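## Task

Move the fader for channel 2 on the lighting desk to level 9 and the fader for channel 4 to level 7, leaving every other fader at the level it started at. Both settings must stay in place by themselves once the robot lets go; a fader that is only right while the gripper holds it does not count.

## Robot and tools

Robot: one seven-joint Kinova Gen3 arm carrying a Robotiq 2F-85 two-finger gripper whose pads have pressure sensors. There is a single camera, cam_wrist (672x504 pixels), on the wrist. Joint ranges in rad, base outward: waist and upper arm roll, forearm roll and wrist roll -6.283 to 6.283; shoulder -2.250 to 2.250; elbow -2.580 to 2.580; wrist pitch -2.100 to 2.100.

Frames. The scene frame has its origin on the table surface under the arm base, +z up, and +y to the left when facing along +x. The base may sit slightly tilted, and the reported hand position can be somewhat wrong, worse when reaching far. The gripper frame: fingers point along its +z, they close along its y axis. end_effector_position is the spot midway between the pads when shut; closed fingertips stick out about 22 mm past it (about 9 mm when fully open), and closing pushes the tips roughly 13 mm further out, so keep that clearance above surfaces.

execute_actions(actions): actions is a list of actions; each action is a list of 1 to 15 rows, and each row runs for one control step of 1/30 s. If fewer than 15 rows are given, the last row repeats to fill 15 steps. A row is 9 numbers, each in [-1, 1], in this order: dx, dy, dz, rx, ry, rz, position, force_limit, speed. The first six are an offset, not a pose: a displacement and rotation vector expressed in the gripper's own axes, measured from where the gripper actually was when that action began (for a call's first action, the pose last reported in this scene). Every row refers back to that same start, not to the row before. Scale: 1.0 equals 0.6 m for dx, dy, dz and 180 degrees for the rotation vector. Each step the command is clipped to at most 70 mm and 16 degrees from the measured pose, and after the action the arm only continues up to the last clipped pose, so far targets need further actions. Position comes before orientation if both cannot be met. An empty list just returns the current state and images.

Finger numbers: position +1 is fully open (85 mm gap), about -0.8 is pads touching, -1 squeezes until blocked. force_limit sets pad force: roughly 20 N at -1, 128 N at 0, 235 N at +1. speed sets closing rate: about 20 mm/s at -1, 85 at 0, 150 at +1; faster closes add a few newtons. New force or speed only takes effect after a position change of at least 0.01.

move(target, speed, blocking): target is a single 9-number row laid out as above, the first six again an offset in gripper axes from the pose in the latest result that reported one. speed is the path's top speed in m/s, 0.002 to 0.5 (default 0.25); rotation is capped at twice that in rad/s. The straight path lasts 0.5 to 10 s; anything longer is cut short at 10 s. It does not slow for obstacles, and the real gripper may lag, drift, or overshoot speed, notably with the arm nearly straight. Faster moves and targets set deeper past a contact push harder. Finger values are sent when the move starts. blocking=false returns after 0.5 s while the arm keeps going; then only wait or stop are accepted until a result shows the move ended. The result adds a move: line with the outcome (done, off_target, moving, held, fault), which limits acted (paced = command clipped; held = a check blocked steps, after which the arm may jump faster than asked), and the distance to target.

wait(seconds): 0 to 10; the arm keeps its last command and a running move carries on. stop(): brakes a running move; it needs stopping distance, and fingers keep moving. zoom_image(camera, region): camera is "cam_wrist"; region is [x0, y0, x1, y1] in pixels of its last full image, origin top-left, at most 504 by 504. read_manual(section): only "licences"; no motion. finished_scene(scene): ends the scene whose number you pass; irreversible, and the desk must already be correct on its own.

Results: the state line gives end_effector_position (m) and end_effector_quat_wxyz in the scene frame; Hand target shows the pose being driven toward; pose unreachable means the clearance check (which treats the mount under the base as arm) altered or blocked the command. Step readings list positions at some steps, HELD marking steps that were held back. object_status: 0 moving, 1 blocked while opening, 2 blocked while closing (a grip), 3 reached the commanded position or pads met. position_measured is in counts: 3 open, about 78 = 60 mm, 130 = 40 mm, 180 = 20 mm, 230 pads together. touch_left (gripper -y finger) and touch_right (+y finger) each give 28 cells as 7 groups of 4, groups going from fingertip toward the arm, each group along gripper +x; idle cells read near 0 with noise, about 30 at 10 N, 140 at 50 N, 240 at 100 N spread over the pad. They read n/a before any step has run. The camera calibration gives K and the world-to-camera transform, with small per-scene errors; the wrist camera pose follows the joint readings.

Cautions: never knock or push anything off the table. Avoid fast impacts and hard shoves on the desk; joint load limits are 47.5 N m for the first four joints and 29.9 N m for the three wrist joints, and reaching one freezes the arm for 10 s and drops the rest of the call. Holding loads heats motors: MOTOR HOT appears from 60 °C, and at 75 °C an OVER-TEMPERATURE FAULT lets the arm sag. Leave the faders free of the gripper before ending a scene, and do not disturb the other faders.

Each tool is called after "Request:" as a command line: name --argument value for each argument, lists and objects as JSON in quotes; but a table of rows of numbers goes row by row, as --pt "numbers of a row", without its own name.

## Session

Request:
execute_actions --actions '[]'

Scene clock: 0.00 s.
end_effector_position=(+0.1304, +0.4575, +0.3620) position_measured=3 object_status=3 touch_left=n/a touch_right=n/a end_effector_quat_wxyz=(-0.065, -0.136, +0.988, -0.013)
Joint positions: [-1.524  0.484  0.226  1.609 -0.185  1.08   0.661]
Joint velocities: [ 0.    -0.001 -0.    -0.001  0.001 -0.001  0.   ]
Hand target: +0.130, +0.458, +0.362; -0.065, -0.136, +0.988, -0.013
camera_calibration (this result's frames):
cam_wrist: T_world_to_cam=[[-0.287407, 0.957156, -0.0353565, -0.383445], [0.952265, 0.281583, -0.117905, -0.155656], [-0.102897, -0.0675554, -0.992395, 0.558298], [0, 0, 0, 1]] pos_world=[0.0954679, 0.448563, 0.522143]

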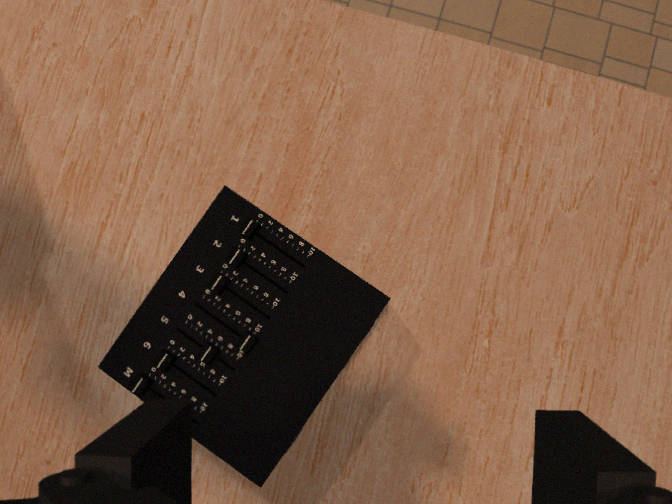

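Request:
zoom_image --camera "cam_wrist" --region '[90,180,390,440]'

Region (90, 180, 390, 440) of cam_wrist's 672x504 image, scaled by 1.680; it fills the top 437 rows of this view, and the rest is white.

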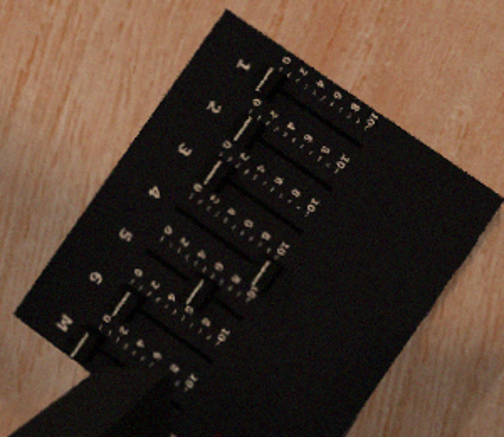

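Request:
move --target '[-0.107,-0.128,0.385,0.019,-0.04,-0.321,1,-1,0]'

Scene clock: 27.53 s.
end_effector_position=(+0.1833, +0.3911, +0.1259) position_measured=3 object_status=3 touch_left=((-14 2 -7 4) (13 -9 36 1) (-19 -2 1 -4) (-5 -18 -17 -17) (-6 -3 -9 9) (0 14 11 6) (9 0 12 39)) touch_right=((-15 3 2 13) (2 -2 -3 5) (11 1 -2 -8) (3 -8 -8 -9) (-11 -6 5 -4) (2 -4 -2 1) (-4 2 -2 -1)) end_effector_quat_wxyz=(+0.001, -0.599, +0.801, +0.001)
Joint positions: [-1.275  0.834  0.018  1.982  0.118  0.258  1.525]
Joint velocities: [ 0.004  0.004  0.001  0.001 -0.001 -0.     0.001]
Hand target: +0.183, +0.391, +0.126; +0.001, -0.599, +0.801, +0.001
Off the commanded pose: 0.001 m, 0 deg.
move: done
camera_calibration (this result's frames):
cam_wrist: T_world_to_cam=[[-0.96263, 0.269253, -0.0290998, 0.0789758], [0.268895, 0.963042, 0.0156398, -0.373166], [0.0322354, 0.00723059, -0.999454, 0.271815], [0, 0, 0, 1]] pos_world=[0.167605, 0.336145, 0.279802]

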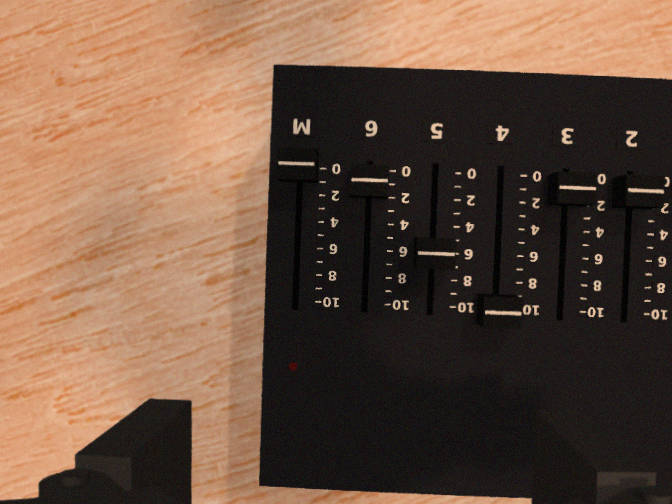

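Request:
move --target '[0.014,-0.007,0.082,0,0,0.011,1,-1,0]' --speed 0.06

Scene clock: 32.77 s.
end_effector_position=(+0.1850, +0.3821, +0.0770) position_measured=3 object_status=3 touch_left=((8 14 -6 13) (6 8 -8 -10) (-17 -12 15 5) (23 -7 10 5) (10 -15 9 2) (-6 -7 8 16) (29 -12 10 10)) touch_right=((-4 7 0 9) (8 6 4 9) (1 -5 3 -7) (8 -6 -2 5) (3 -7 -1 -4) (2 -2 4 -1) (0 -5 4 2)) end_effector_quat_wxyz=(+0.001, -0.585, +0.811, +0.001)
Joint positions: [-1.27   0.954  0.033  1.98   0.11   0.137  1.508]
Joint velocities: [ 0.002  0.007 -0.     0.001  0.001 -0.     0.001]
Hand target: +0.185, +0.382, +0.077; +0.001, -0.585, +0.811, +0.001
Off the commanded pose: 0.000 m, 0 deg.
move: done
camera_calibration (this result's frames):
cam_wrist: T_world_to_cam=[[-0.952703, 0.302527, -0.0288841, 0.0670851], [0.302167, 0.953117, 0.0162022, -0.366631], [0.0324315, 0.00670808, -0.999451, 0.223123], [0, 0, 0, 1]] pos_world=[0.16746, 0.327651, 0.230878]

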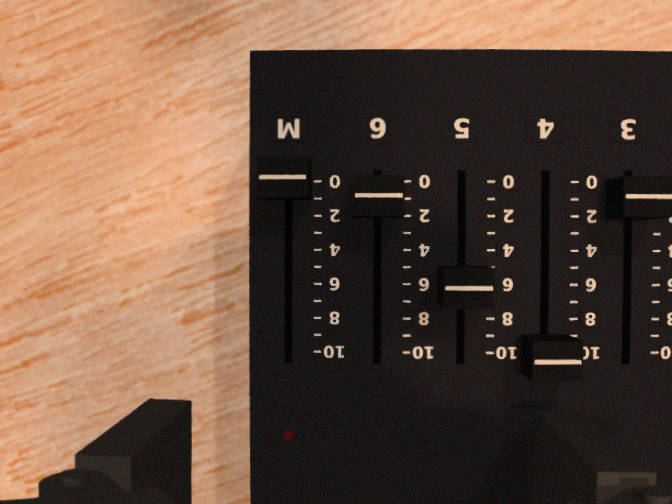

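Request:
move --target '[0.033,0,0,0,0,0,1,-1,0]' --speed 0.03

Scene clock: 38.40 s.
end_effector_position=(+0.1791, +0.3639, +0.0771) position_measured=3 object_status=3 touch_left=((-11 -10 19 -10) (7 -9 23 32) (-16 -8 3 16) (-6 -7 12 -10) (6 -22 4 0) (-10 -10 12 12) (17 -5 28 -17)) touch_right=((0 1 3 -4) (2 2 6 6) (4 0 -2 -1) (11 -1 2 -6) (-3 -6 4 4) (0 5 1 -1) (-4 5 8 -10)) end_effector_quat_wxyz=(+0.001, -0.585, +0.811, +0.001)
Joint positions: [-1.273  0.949  0.041  2.045  0.112  0.077  1.507]
Joint velocities: [-0.     0.     0.001  0.003  0.    -0.001  0.   ]
Hand target: +0.179, +0.363, +0.077; +0.001, -0.585, +0.811, +0.001
Off the commanded pose: 0.001 m, 0 deg.
move: done
camera_calibration (this result's frames):
cam_wrist: T_world_to_cam=[[-0.952599, 0.30285, -0.0289446, 0.0668374], [0.302444, 0.953005, 0.0176155, -0.347633], [0.0329192, 0.00802638, -0.999426, 0.222986], [0, 0, 0, 1]] pos_world=[0.161468, 0.309265, 0.230916]

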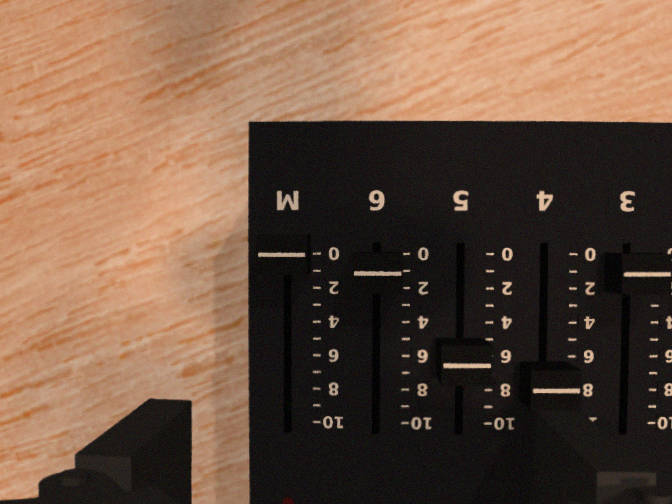

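Request:
move --target '[0.004,0,0,0,0,0,1,-1,0]' --speed 0.01

Request:
move --target '[-0.008,0,-0.04,0,0,0,1,-1,0]' --speed 0.06

Request:
move --target '[0,0.236,0,0,0,0,1,-1,0]' --speed 0.15

Scene clock: 44.57 s.
end_effector_position=(+0.1787, +0.3624, +0.0773) position_measured=3 object_status=3 touch_left=((16 5 13 -7) (-17 -4 11 -14) (2 -5 -18 23) (0 14 -11 -3) (7 -3 -25 -8) (6 -22 -3 5) (5 -13 0 6)) touch_right=((-8 13 1 -6) (7 1 3 2) (5 -5 5 2) (5 -1 -2 1) (-5 -7 10 -8) (4 -4 4 5) (-9 1 2 -4)) end_effector_quat_wxyz=(+0.002, -0.585, +0.811, +0.002)
Joint positions: [-1.273  0.948  0.042  2.052  0.112  0.069  1.506]
Joint velocities: [-0.001  0.001  0.    -0.     0.    -0.     0.   ]
Hand target: +0.178, +0.362, +0.077; +0.001, -0.585, +0.811, +0.001
Off the commanded pose: 0.001 m, 0 deg.
move: done
camera_calibration (this result's frames):
cam_wrist: T_world_to_cam=[[-0.952516, 0.303106, -0.028997, 0.0667687], [0.302644, 0.952908, 0.0193024, -0.346167], [0.0334821, 0.00961006, -0.999393, 0.222485], [0, 0, 0, 1]] pos_world=[0.160914, 0.307489, 0.230968]

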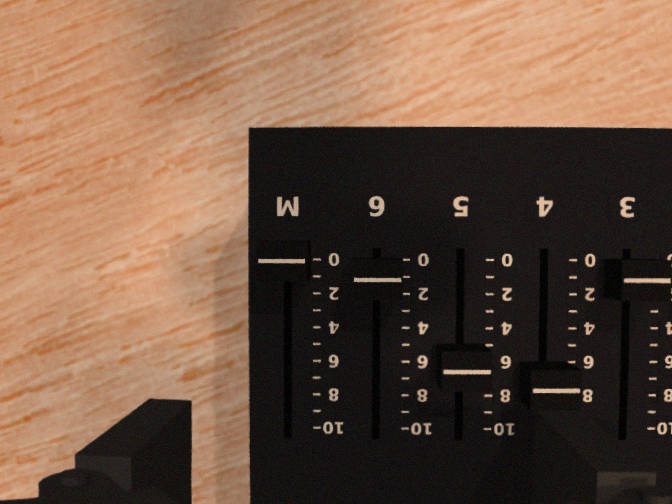

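Scene clock: 45.30 s.
end_effector_position=(+0.1801, +0.3666, +0.1011) position_measured=3 object_status=3 touch_left=((-7 -2 6 5) (8 8 -11 13) (3 -13 -15 5) (5 -5 1 6) (-20 -9 23 -7) (-11 0 -4 -18) (3 -14 22 -13)) touch_right=((-10 9 -2 0) (7 4 -1 8) (6 3 8 -1) (8 -4 2 -6) (-7 -12 0 5) (11 0 -13 0) (-3 3 -1 -4)) end_effector_quat_wxyz=(+0.002, -0.585, +0.811, +0.002)
Joint positions: [-1.272  0.885  0.036  2.053  0.111  0.131  1.508]
Joint velocities: [ 0.002 -0.004  0.    -0.     0.     0.    -0.   ]
Hand target: +0.180, +0.367, +0.101; +0.002, -0.585, +0.811, +0.002
Off the commanded pose: 0.000 m, 0 deg.
move: done
camera_calibration (this result's frames):
cam_wrist: T_world_to_cam=[[-0.95256, 0.30296, -0.0290815, 0.0675668], [0.302513, 0.95296, 0.018803, -0.351072], [0.03341, 0.00911343, -0.9994, 0.246359], [0, 0, 0, 1]] pos_world=[0.162335, 0.311842, 0.254777]

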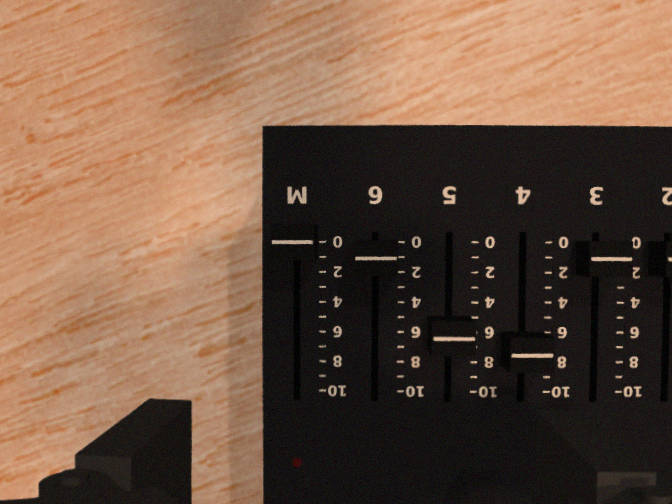

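Scene clock: 46.60 s.
end_effector_position=(+0.0464, +0.4108, +0.1010) position_measured=3 object_status=3 touch_left=((1 10 2 11) (11 -12 1 15) (2 13 9 9) (12 -5 -18 11) (-1 -18 -4 0) (-2 9 -9 4) (-6 -1 18 7)) touch_right=((-12 11 2 -4) (3 -1 -3 -3) (10 3 3 1) (10 0 1 -5) (3 -7 0 9) (-9 0 -4 -7) (-3 5 10 -5)) end_effector_quat_wxyz=(+0.002, -0.584, +0.812, +0.002)
Joint positions: [-1.666  0.911  0.09   2.021 -0.037  0.159  1.29 ]
Joint velocities: [-0.013  0.002 -0.    -0.001  0.003 -0.    -0.003]
Hand target: +0.046, +0.411, +0.101; +0.002, -0.585, +0.811, +0.002
Off the commanded pose: 0.001 m, 0 deg.
move: done
camera_calibration (this result's frames):
cam_wrist: T_world_to_cam=[[-0.952103, 0.304396, -0.0290501, -0.0737682], [0.303962, 0.952506, 0.0184428, -0.352608], [0.0332843, 0.00872928, -0.999408, 0.250478], [0, 0, 0, 1]] pos_world=[0.0286076, 0.35613, 0.254689]

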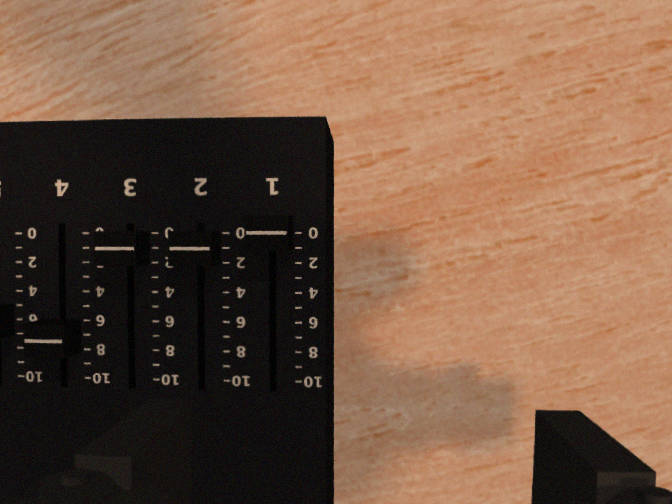

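Request:
move --target '[0.13,0,0,0,0,0,1,-1,0]' --speed 0.12

Request:
move --target '[0,0,0.04,0,0,0,1,-1,0]' --speed 0.03

Request:
move --target '[-0.064,0,0,0,0,0,1,-1,0]' --speed 0.03

Request:
move --target '[0.006,0,-0.045,0,0,0,1,-1,0]' --speed 0.06

Request:
move --target '[-0.1,-0.03,0,0,0,0,1,-1,0]' --speed 0.12

Scene clock: 54.43 s.
end_effector_position=(+0.0220, +0.3368, +0.1008) position_measured=3 object_status=3 touch_left=((2 -3 4 6) (-1 -12 1 0) (15 -22 -5 7) (12 -13 -17 1) (-11 5 9 -4) (-12 -4 -9 0) (8 -6 3 3)) touch_right=((-10 6 0 1) (4 2 7 2) (10 4 0 0) (17 -2 4 -5) (-6 -3 4 -9) (7 4 3 -3) (-5 -2 -8 -3)) end_effector_quat_wxyz=(+0.002, -0.584, +0.812, +0.002)
Joint positions: [-1.733  0.905  0.081  2.263 -0.071 -0.073  1.252]
Joint velocities: [-0.004 -0.     0.001  0.001 -0.    -0.001  0.   ]
Hand target: +0.022, +0.337, +0.101; +0.002, -0.584, +0.812, +0.002
Off the commanded pose: 0.000 m, 0 deg.
move: done
camera_calibration (this result's frames):
cam_wrist: T_world_to_cam=[[-0.95199, 0.30476, -0.0289131, -0.0746523], [0.304332, 0.95239, 0.0183348, -0.274614], [0.0331243, 0.00865537, -0.999414, 0.251775], [0, 0, 0, 1]] pos_world=[0.00416558, 0.282111, 0.254504]

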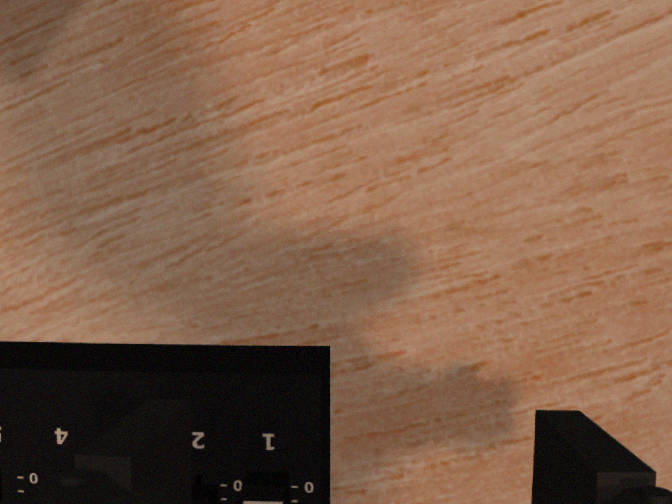

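Scene clock: 55.47 s.
end_effector_position=(+0.0219, +0.3371, +0.0770) position_measured=3 object_status=3 touch_left=((8 -6 -2 1) (-1 -6 6 3) (-7 0 2 -4) (-13 -1 -13 1) (-18 -7 -5 7) (6 13 8 -9) (-7 4 18 -1)) touch_right=((-4 0 2 4) (1 2 -3 10) (-1 3 2 -1) (11 -2 3 -13) (-9 -1 4 5) (-3 4 2 -4) (-7 -5 -4 -2)) end_effector_quat_wxyz=(+0.002, -0.584, +0.812, +0.002)
Joint positions: [-1.722  0.977  0.072  2.243 -0.07  -0.127  1.252]
Joint velocities: [ 0.     0.007  0.    -0.001  0.001 -0.     0.   ]
Hand target: +0.022, +0.337, +0.077; +0.002, -0.584, +0.812, +0.002
Off the commanded pose: 0.000 m, 0 deg.
move: done
camera_calibration (this result's frames):
cam_wrist: T_world_to_cam=[[-0.951985, 0.304806, -0.0285985, -0.0755049], [0.304364, 0.95237, 0.0187944, -0.274497], [0.032965, 0.00918766, -0.999414, 0.227823], [0, 0, 0, 1]] pos_world=[0.00415735, 0.282344, 0.230689]

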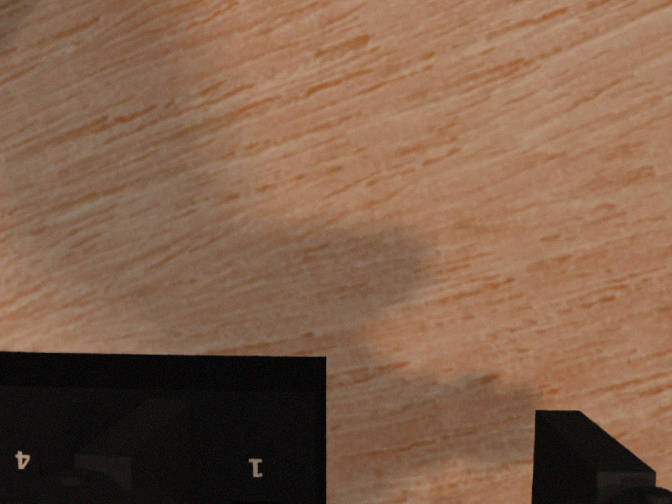

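Scene clock: 56.97 s.
end_effector_position=(+0.0337, +0.3729, +0.0770) position_measured=3 object_status=3 touch_left=((-10 -3 3 4) (14 -15 2 -3) (-2 -18 24 -20) (-9 -7 -2 -7) (-4 -10 24 -11) (18 -5 -7 8) (18 -8 -19 -17)) touch_right=((-7 3 0 0) (6 3 6 -1) (-1 -8 1 0) (3 -6 5 -15) (1 -3 8 5) (4 1 -1 5) (-3 1 -3 -12)) end_effector_quat_wxyz=(+0.001, -0.584, +0.812, +0.001)
Joint positions: [-1.689  0.969  0.08   2.129 -0.049 -0.005  1.27 ]
Joint velocities: [ 0.001  0.    -0.001  0.001 -0.     0.    -0.   ]
Hand target: +0.034, +0.374, +0.077; +0.002, -0.584, +0.812, +0.002
Off the commanded pose: 0.001 m, 0 deg.
move: done
camera_calibration (this result's frames):
cam_wrist: T_world_to_cam=[[-0.952131, 0.304333, -0.0287778, -0.0750151], [0.303934, 0.952533, 0.0174803, -0.312133], [0.0327316, 0.00789696, -0.999433, 0.22757], [0, 0, 0, 1]] pos_world=[0.0159949, 0.318349, 0.230738]

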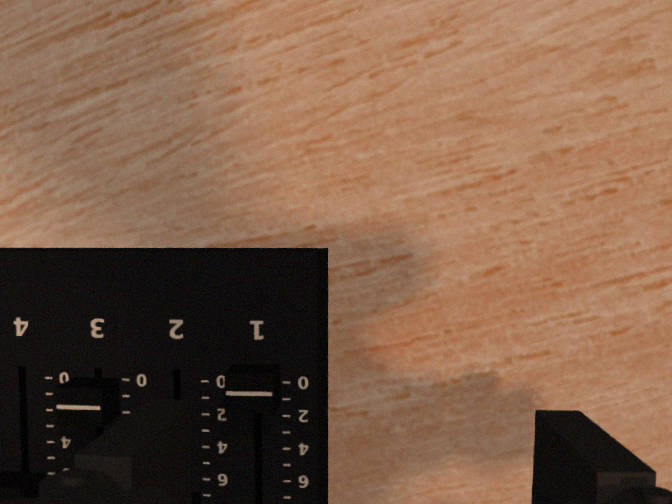

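Scene clock: 57.70 s.
end_effector_position=(+0.0326, +0.3692, +0.1037) position_measured=3 object_status=3 touch_left=((1 9 -13 -4) (14 -8 9 3) (5 3 15 -4) (-11 8 -13 -13) (-9 -11 -3 -8) (-8 10 1 4) (20 -24 -17 7)) touch_right=((-4 4 3 -3) (3 -5 6 6) (4 -8 -5 6) (4 -2 -2 -8) (2 -1 3 -2) (6 2 4 -2) (-2 -6 -1 -4)) end_effector_quat_wxyz=(+0.001, -0.584, +0.812, +0.001)
Joint positions: [-1.703  0.894  0.088  2.159 -0.051  0.041  1.268]
Joint velocities: [-0.005 -0.006  0.    -0.     0.    -0.     0.   ]
Hand target: +0.033, +0.369, +0.104; +0.001, -0.584, +0.812, +0.001
Off the commanded pose: 0.000 m, 0 deg.
move: done
camera_calibration (this result's frames):
cam_wrist: T_world_to_cam=[[-0.952119, 0.304335, -0.0291446, -0.0740897], [0.303953, 0.952538, 0.0168583, -0.308625], [0.0328919, 0.0071925, -0.999433, 0.254573], [0, 0, 0, 1]] pos_world=[0.0148918, 0.314694, 0.257473]

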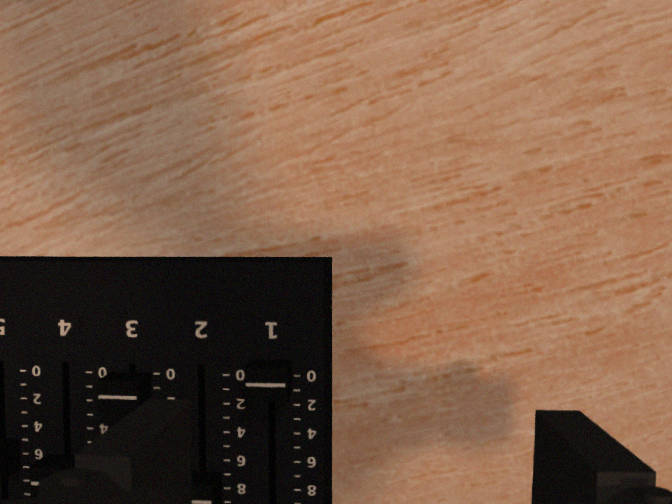

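Scene clock: 58.57 s.
end_effector_position=(+0.0683, +0.4206, +0.1039) position_measured=3 object_status=3 touch_left=((-11 2 5 9) (9 1 -4 5) (22 0 -20 -7) (0 -8 -8 -14) (19 -11 -15 2) (-23 -18 -5 6) (15 10 3 12)) touch_right=((-1 18 5 3) (2 6 7 8) (7 5 -6 -2) (5 4 2 -10) (2 -2 2 1) (6 8 -3 -4) (-1 5 3 -2)) end_effector_quat_wxyz=(+0.001, -0.584, +0.811, +0.001)
Joint positions: [-1.607  0.905  0.082  1.981 -0.013  0.201  1.322]
Joint velocities: [ 0.004  0.002  0.001 -0.     0.     0.001  0.001]
Hand target: +0.069, +0.420, +0.104; +0.001, -0.584, +0.812, +0.001
Off the commanded pose: 0.000 m, 0 deg.
move: done
camera_calibration (this result's frames):
cam_wrist: T_world_to_cam=[[-0.952289, 0.303804, -0.0291372, -0.0554943], [0.303409, 0.952704, 0.0172409, -0.368553], [0.032997, 0.00757781, -0.999427, 0.253058], [0, 0, 0, 1]] pos_world=[0.0506257, 0.366064, 0.257651]

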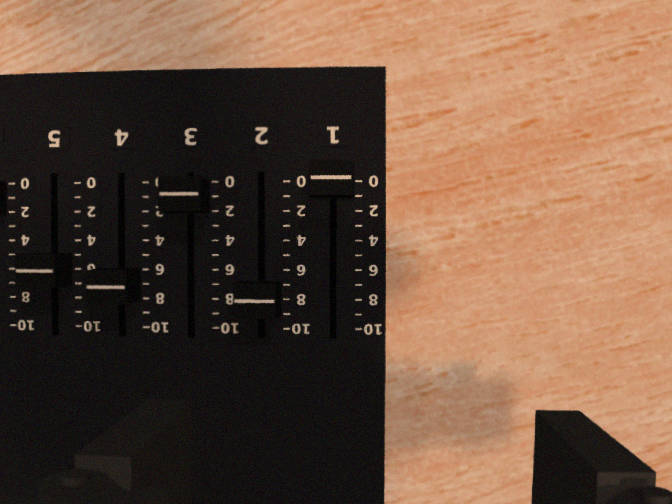

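Request:
move --target '[0.1,0.0293,0,0,0,0,1,-1,0]' --speed 0.12

Request:
move --target '[0,0,0.045,0,0,0,1,-1,0]' --speed 0.05

Scene clock: 66.20 s.
end_effector_position=(+0.0330, +0.3691, +0.1037) position_measured=3 object_status=3 touch_left=((-6 -4 -8 -6) (-4 -10 0 6) (6 2 9 5) (-5 -8 8 17) (9 3 -10 3) (4 -17 11 11) (18 9 -3 6)) touch_right=((-5 8 -3 3) (0 5 1 -3) (8 -2 3 2) (14 -6 7 -11) (-3 -5 0 7) (2 0 1 -4) (-4 -1 -3 -8)) end_effector_quat_wxyz=(+0.001, -0.584, +0.812, +0.001)
Joint positions: [-1.702  0.893  0.088  2.16  -0.05   0.041  1.268]
Joint velocities: [-0.006 -0.    -0.    -0.001  0.001 -0.001 -0.   ]
Hand target: +0.033, +0.369, +0.104; +0.001, -0.584, +0.811, +0.001
Off the commanded pose: 0.000 m, 0 deg.
move: done
camera_calibration (this result's frames):
cam_wrist: T_world_to_cam=[[-0.952097, 0.304409, -0.0290985, -0.0736946], [0.304022, 0.952513, 0.0170044, -0.30869], [0.032893, 0.00734325, -0.999432, 0.254556], [0, 0, 0, 1]] pos_world=[0.0153111, 0.314595, 0.257516]

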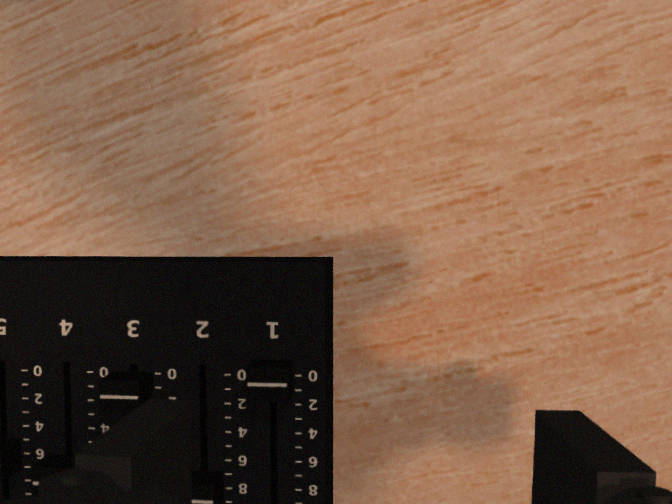

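Scene clock: 67.00 s.
end_effector_position=(+0.0330, +0.3694, +0.0770) position_measured=3 object_status=3 touch_left=((-1 -10 -6 8) (8 17 10 -1) (6 -3 15 19) (6 9 18 -15) (-7 6 -9 -9) (-21 -4 4 4) (-1 1 -15 -11)) touch_right=((-7 8 -7 1) (10 3 -1 3) (-3 2 5 7) (5 5 8 -3) (-5 -6 2 -3) (2 6 -4 1) (-6 4 -1 -9)) end_effector_quat_wxyz=(+0.001, -0.584, +0.812, +0.002)
Joint positions: [-1.691  0.969  0.08   2.14  -0.05  -0.016  1.269]
Joint velocities: [ 0.002  0.007  0.001 -0.    -0.     0.001 -0.002]
Hand target: +0.033, +0.369, +0.077; +0.001, -0.584, +0.812, +0.001
Off the commanded pose: 0.000 m, 0 deg.
move: done
camera_calibration (this result's frames):
cam_wrist: T_world_to_cam=[[-0.952092, 0.304454, -0.0287709, -0.0746395], [0.304053, 0.952494, 0.0175363, -0.308559], [0.0327431, 0.00794832, -0.999432, 0.227612], [0, 0, 0, 1]] pos_world=[0.0153018, 0.314815, 0.230746]

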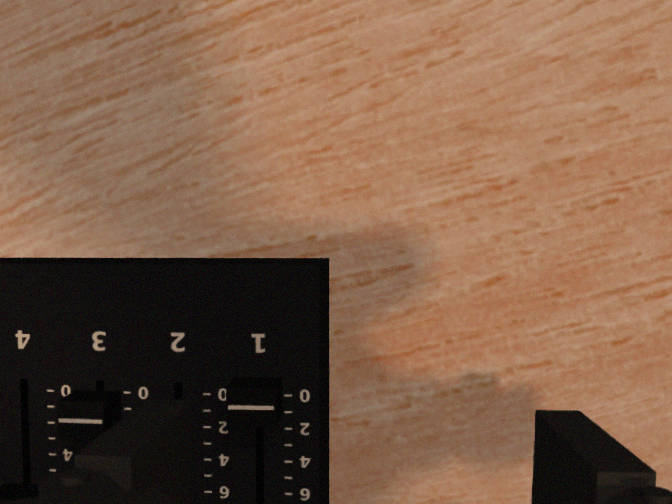

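3.5 + 5.0 + 0.7 mm.

Request:
move --target '[-0.0154,0,0,0,0,0,1,-1,0]' --speed 0.02

Request:
move --target '[0.006,0,-0.045,0,0,0,1,-1,0]' --speed 0.06

Request:
move --target '[-0.1,-0.06,0,0,0,0,1,-1,0]' --speed 0.12

Scene clock: 71.93 s.
end_effector_position=(+0.0357, +0.3775, +0.0769) position_measured=3 object_status=3 touch_left=((8 4 -14 11) (2 16 -1 -19) (-6 7 7 9) (1 -11 4 -19) (14 -10 12 11) (-8 17 5 22) (5 9 7 17)) touch_right=((-3 2 0 -1) (8 0 2 1) (10 -6 3 4) (10 -6 1 1) (-12 3 11 -1) (-3 -3 0 4) (2 1 -2 10)) end_effector_quat_wxyz=(+0.001, -0.584, +0.812, +0.001)
Joint positions: [-1.684  0.969  0.081  2.112 -0.046  0.013  1.273]
Joint velocities: [ 0.002  0.    -0.001 -0.002  0.     0.001 -0.   ]
Hand target: +0.036, +0.378, +0.077; +0.001, -0.584, +0.812, +0.002
Off the commanded pose: 0.001 m, 0 deg.
move: done
camera_calibration (this result's frames):
cam_wrist: T_world_to_cam=[[-0.952157, 0.304226, -0.0290373, -0.0744172], [0.303868, 0.952577, 0.0161373, -0.317014], [0.0325697, 0.00654175, -0.999448, 0.227882], [0, 0, 0, 1]] pos_world=[0.0180516, 0.32313, 0.230712]

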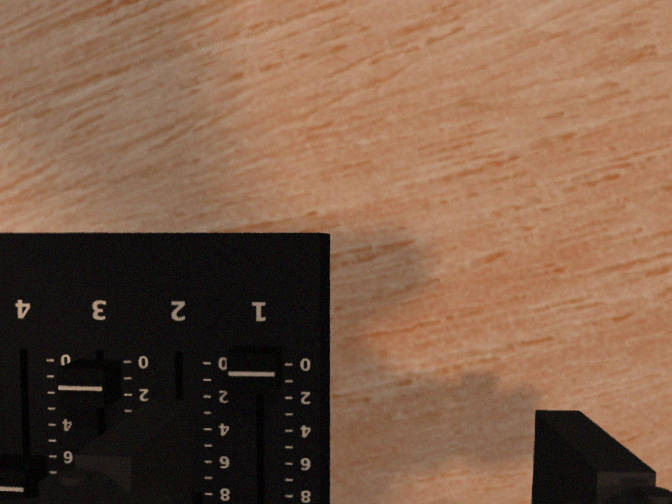

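Scene clock: 72.67 s.
end_effector_position=(+0.0347, +0.3738, +0.1036) position_measured=3 object_status=3 touch_left=((19 0 -6 7) (18 -13 17 10) (15 -6 6 -3) (2 18 3 -28) (-10 4 -16 6) (10 2 -4 3) (3 -34 -8 14)) touch_right=((-6 1 6 0) (9 1 -2 4) (0 5 1 0) (-1 4 -4 -9) (-5 -2 7 0) (4 2 3 -5) (-3 0 2 4)) end_effector_quat_wxyz=(+0.001, -0.584, +0.812, +0.001)
Joint positions: [-1.697  0.894  0.088  2.143 -0.047  0.058  1.27 ]
Joint velocities: [ 0.    -0.006 -0.     0.002 -0.     0.    -0.   ]
Hand target: +0.035, +0.374, +0.104; +0.001, -0.584, +0.812, +0.001
Off the commanded pose: 0.000 m, 0 deg.
move: done
camera_calibration (this result's frames):
cam_wrist: T_world_to_cam=[[-0.952147, 0.304225, -0.0293946, -0.0734965], [0.303885, 0.952582, 0.0155232, -0.31351], [0.0327234, 0.00584777, -0.999447, 0.254886], [0, 0, 0, 1]] pos_world=[0.0169509, 0.319513, 0.257451]

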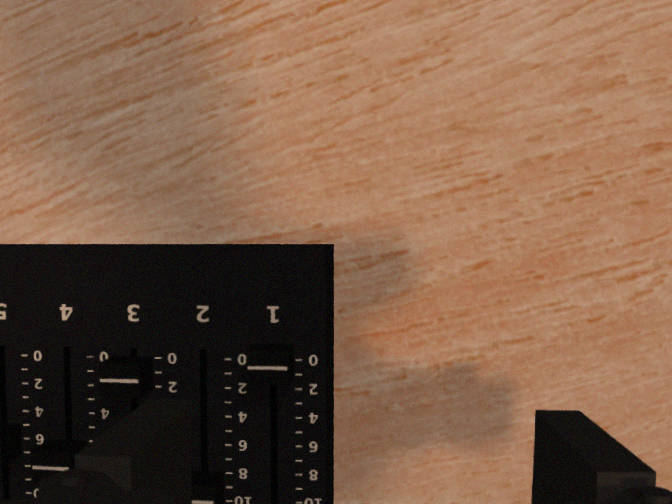

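Scene clock: 73.57 s.
end_effector_position=(+0.0873, +0.4196, +0.1037) position_measured=3 object_status=3 touch_left=((-11 3 25 -21) (12 7 1 8) (-21 11 -19 -4) (7 10 18 -8) (3 -5 -26 25) (12 -19 12 15) (2 8 12 -4)) touch_right=((-12 8 2 0) (1 8 -1 -2) (4 7 2 1) (4 0 -5 -8) (-2 -5 1 -6) (6 4 -6 -2) (-6 3 3 -2)) end_effector_quat_wxyz=(+0.001, -0.585, +0.811, +0.001)
Joint positions: [-1.555  0.904  0.074  1.974  0.007  0.208  1.35 ]
Joint velocities: [ 0.007  0.001  0.001 -0.    -0.001  0.001  0.   ]
Hand target: +0.088, +0.419, +0.104; +0.001, -0.584, +0.812, +0.001
Off the commanded pose: 0.001 m, 0 deg.
move: done
camera_calibration (this result's frames):
cam_wrist: T_world_to_cam=[[-0.952385, 0.303478, -0.0293955, -0.0369278], [0.303124, 0.952818, 0.0159379, -0.373237], [0.0328454, 0.00626855, -0.999441, 0.252851], [0, 0, 0, 1]] pos_world=[0.0696627, 0.365249, 0.257573]

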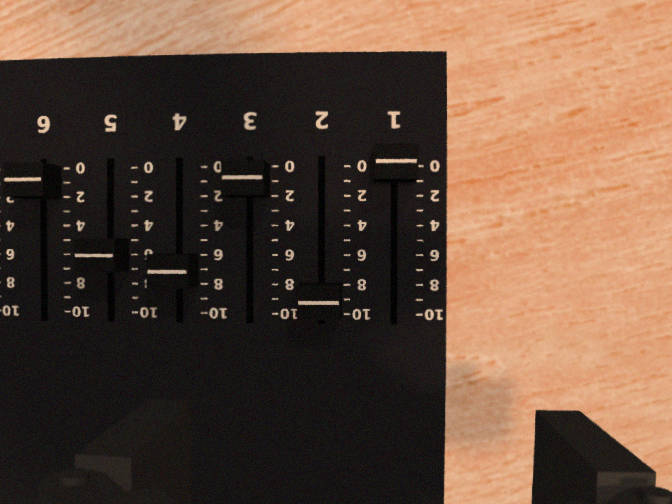

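Request:
finished_scene --scene 2

The scene is finished: the task was done.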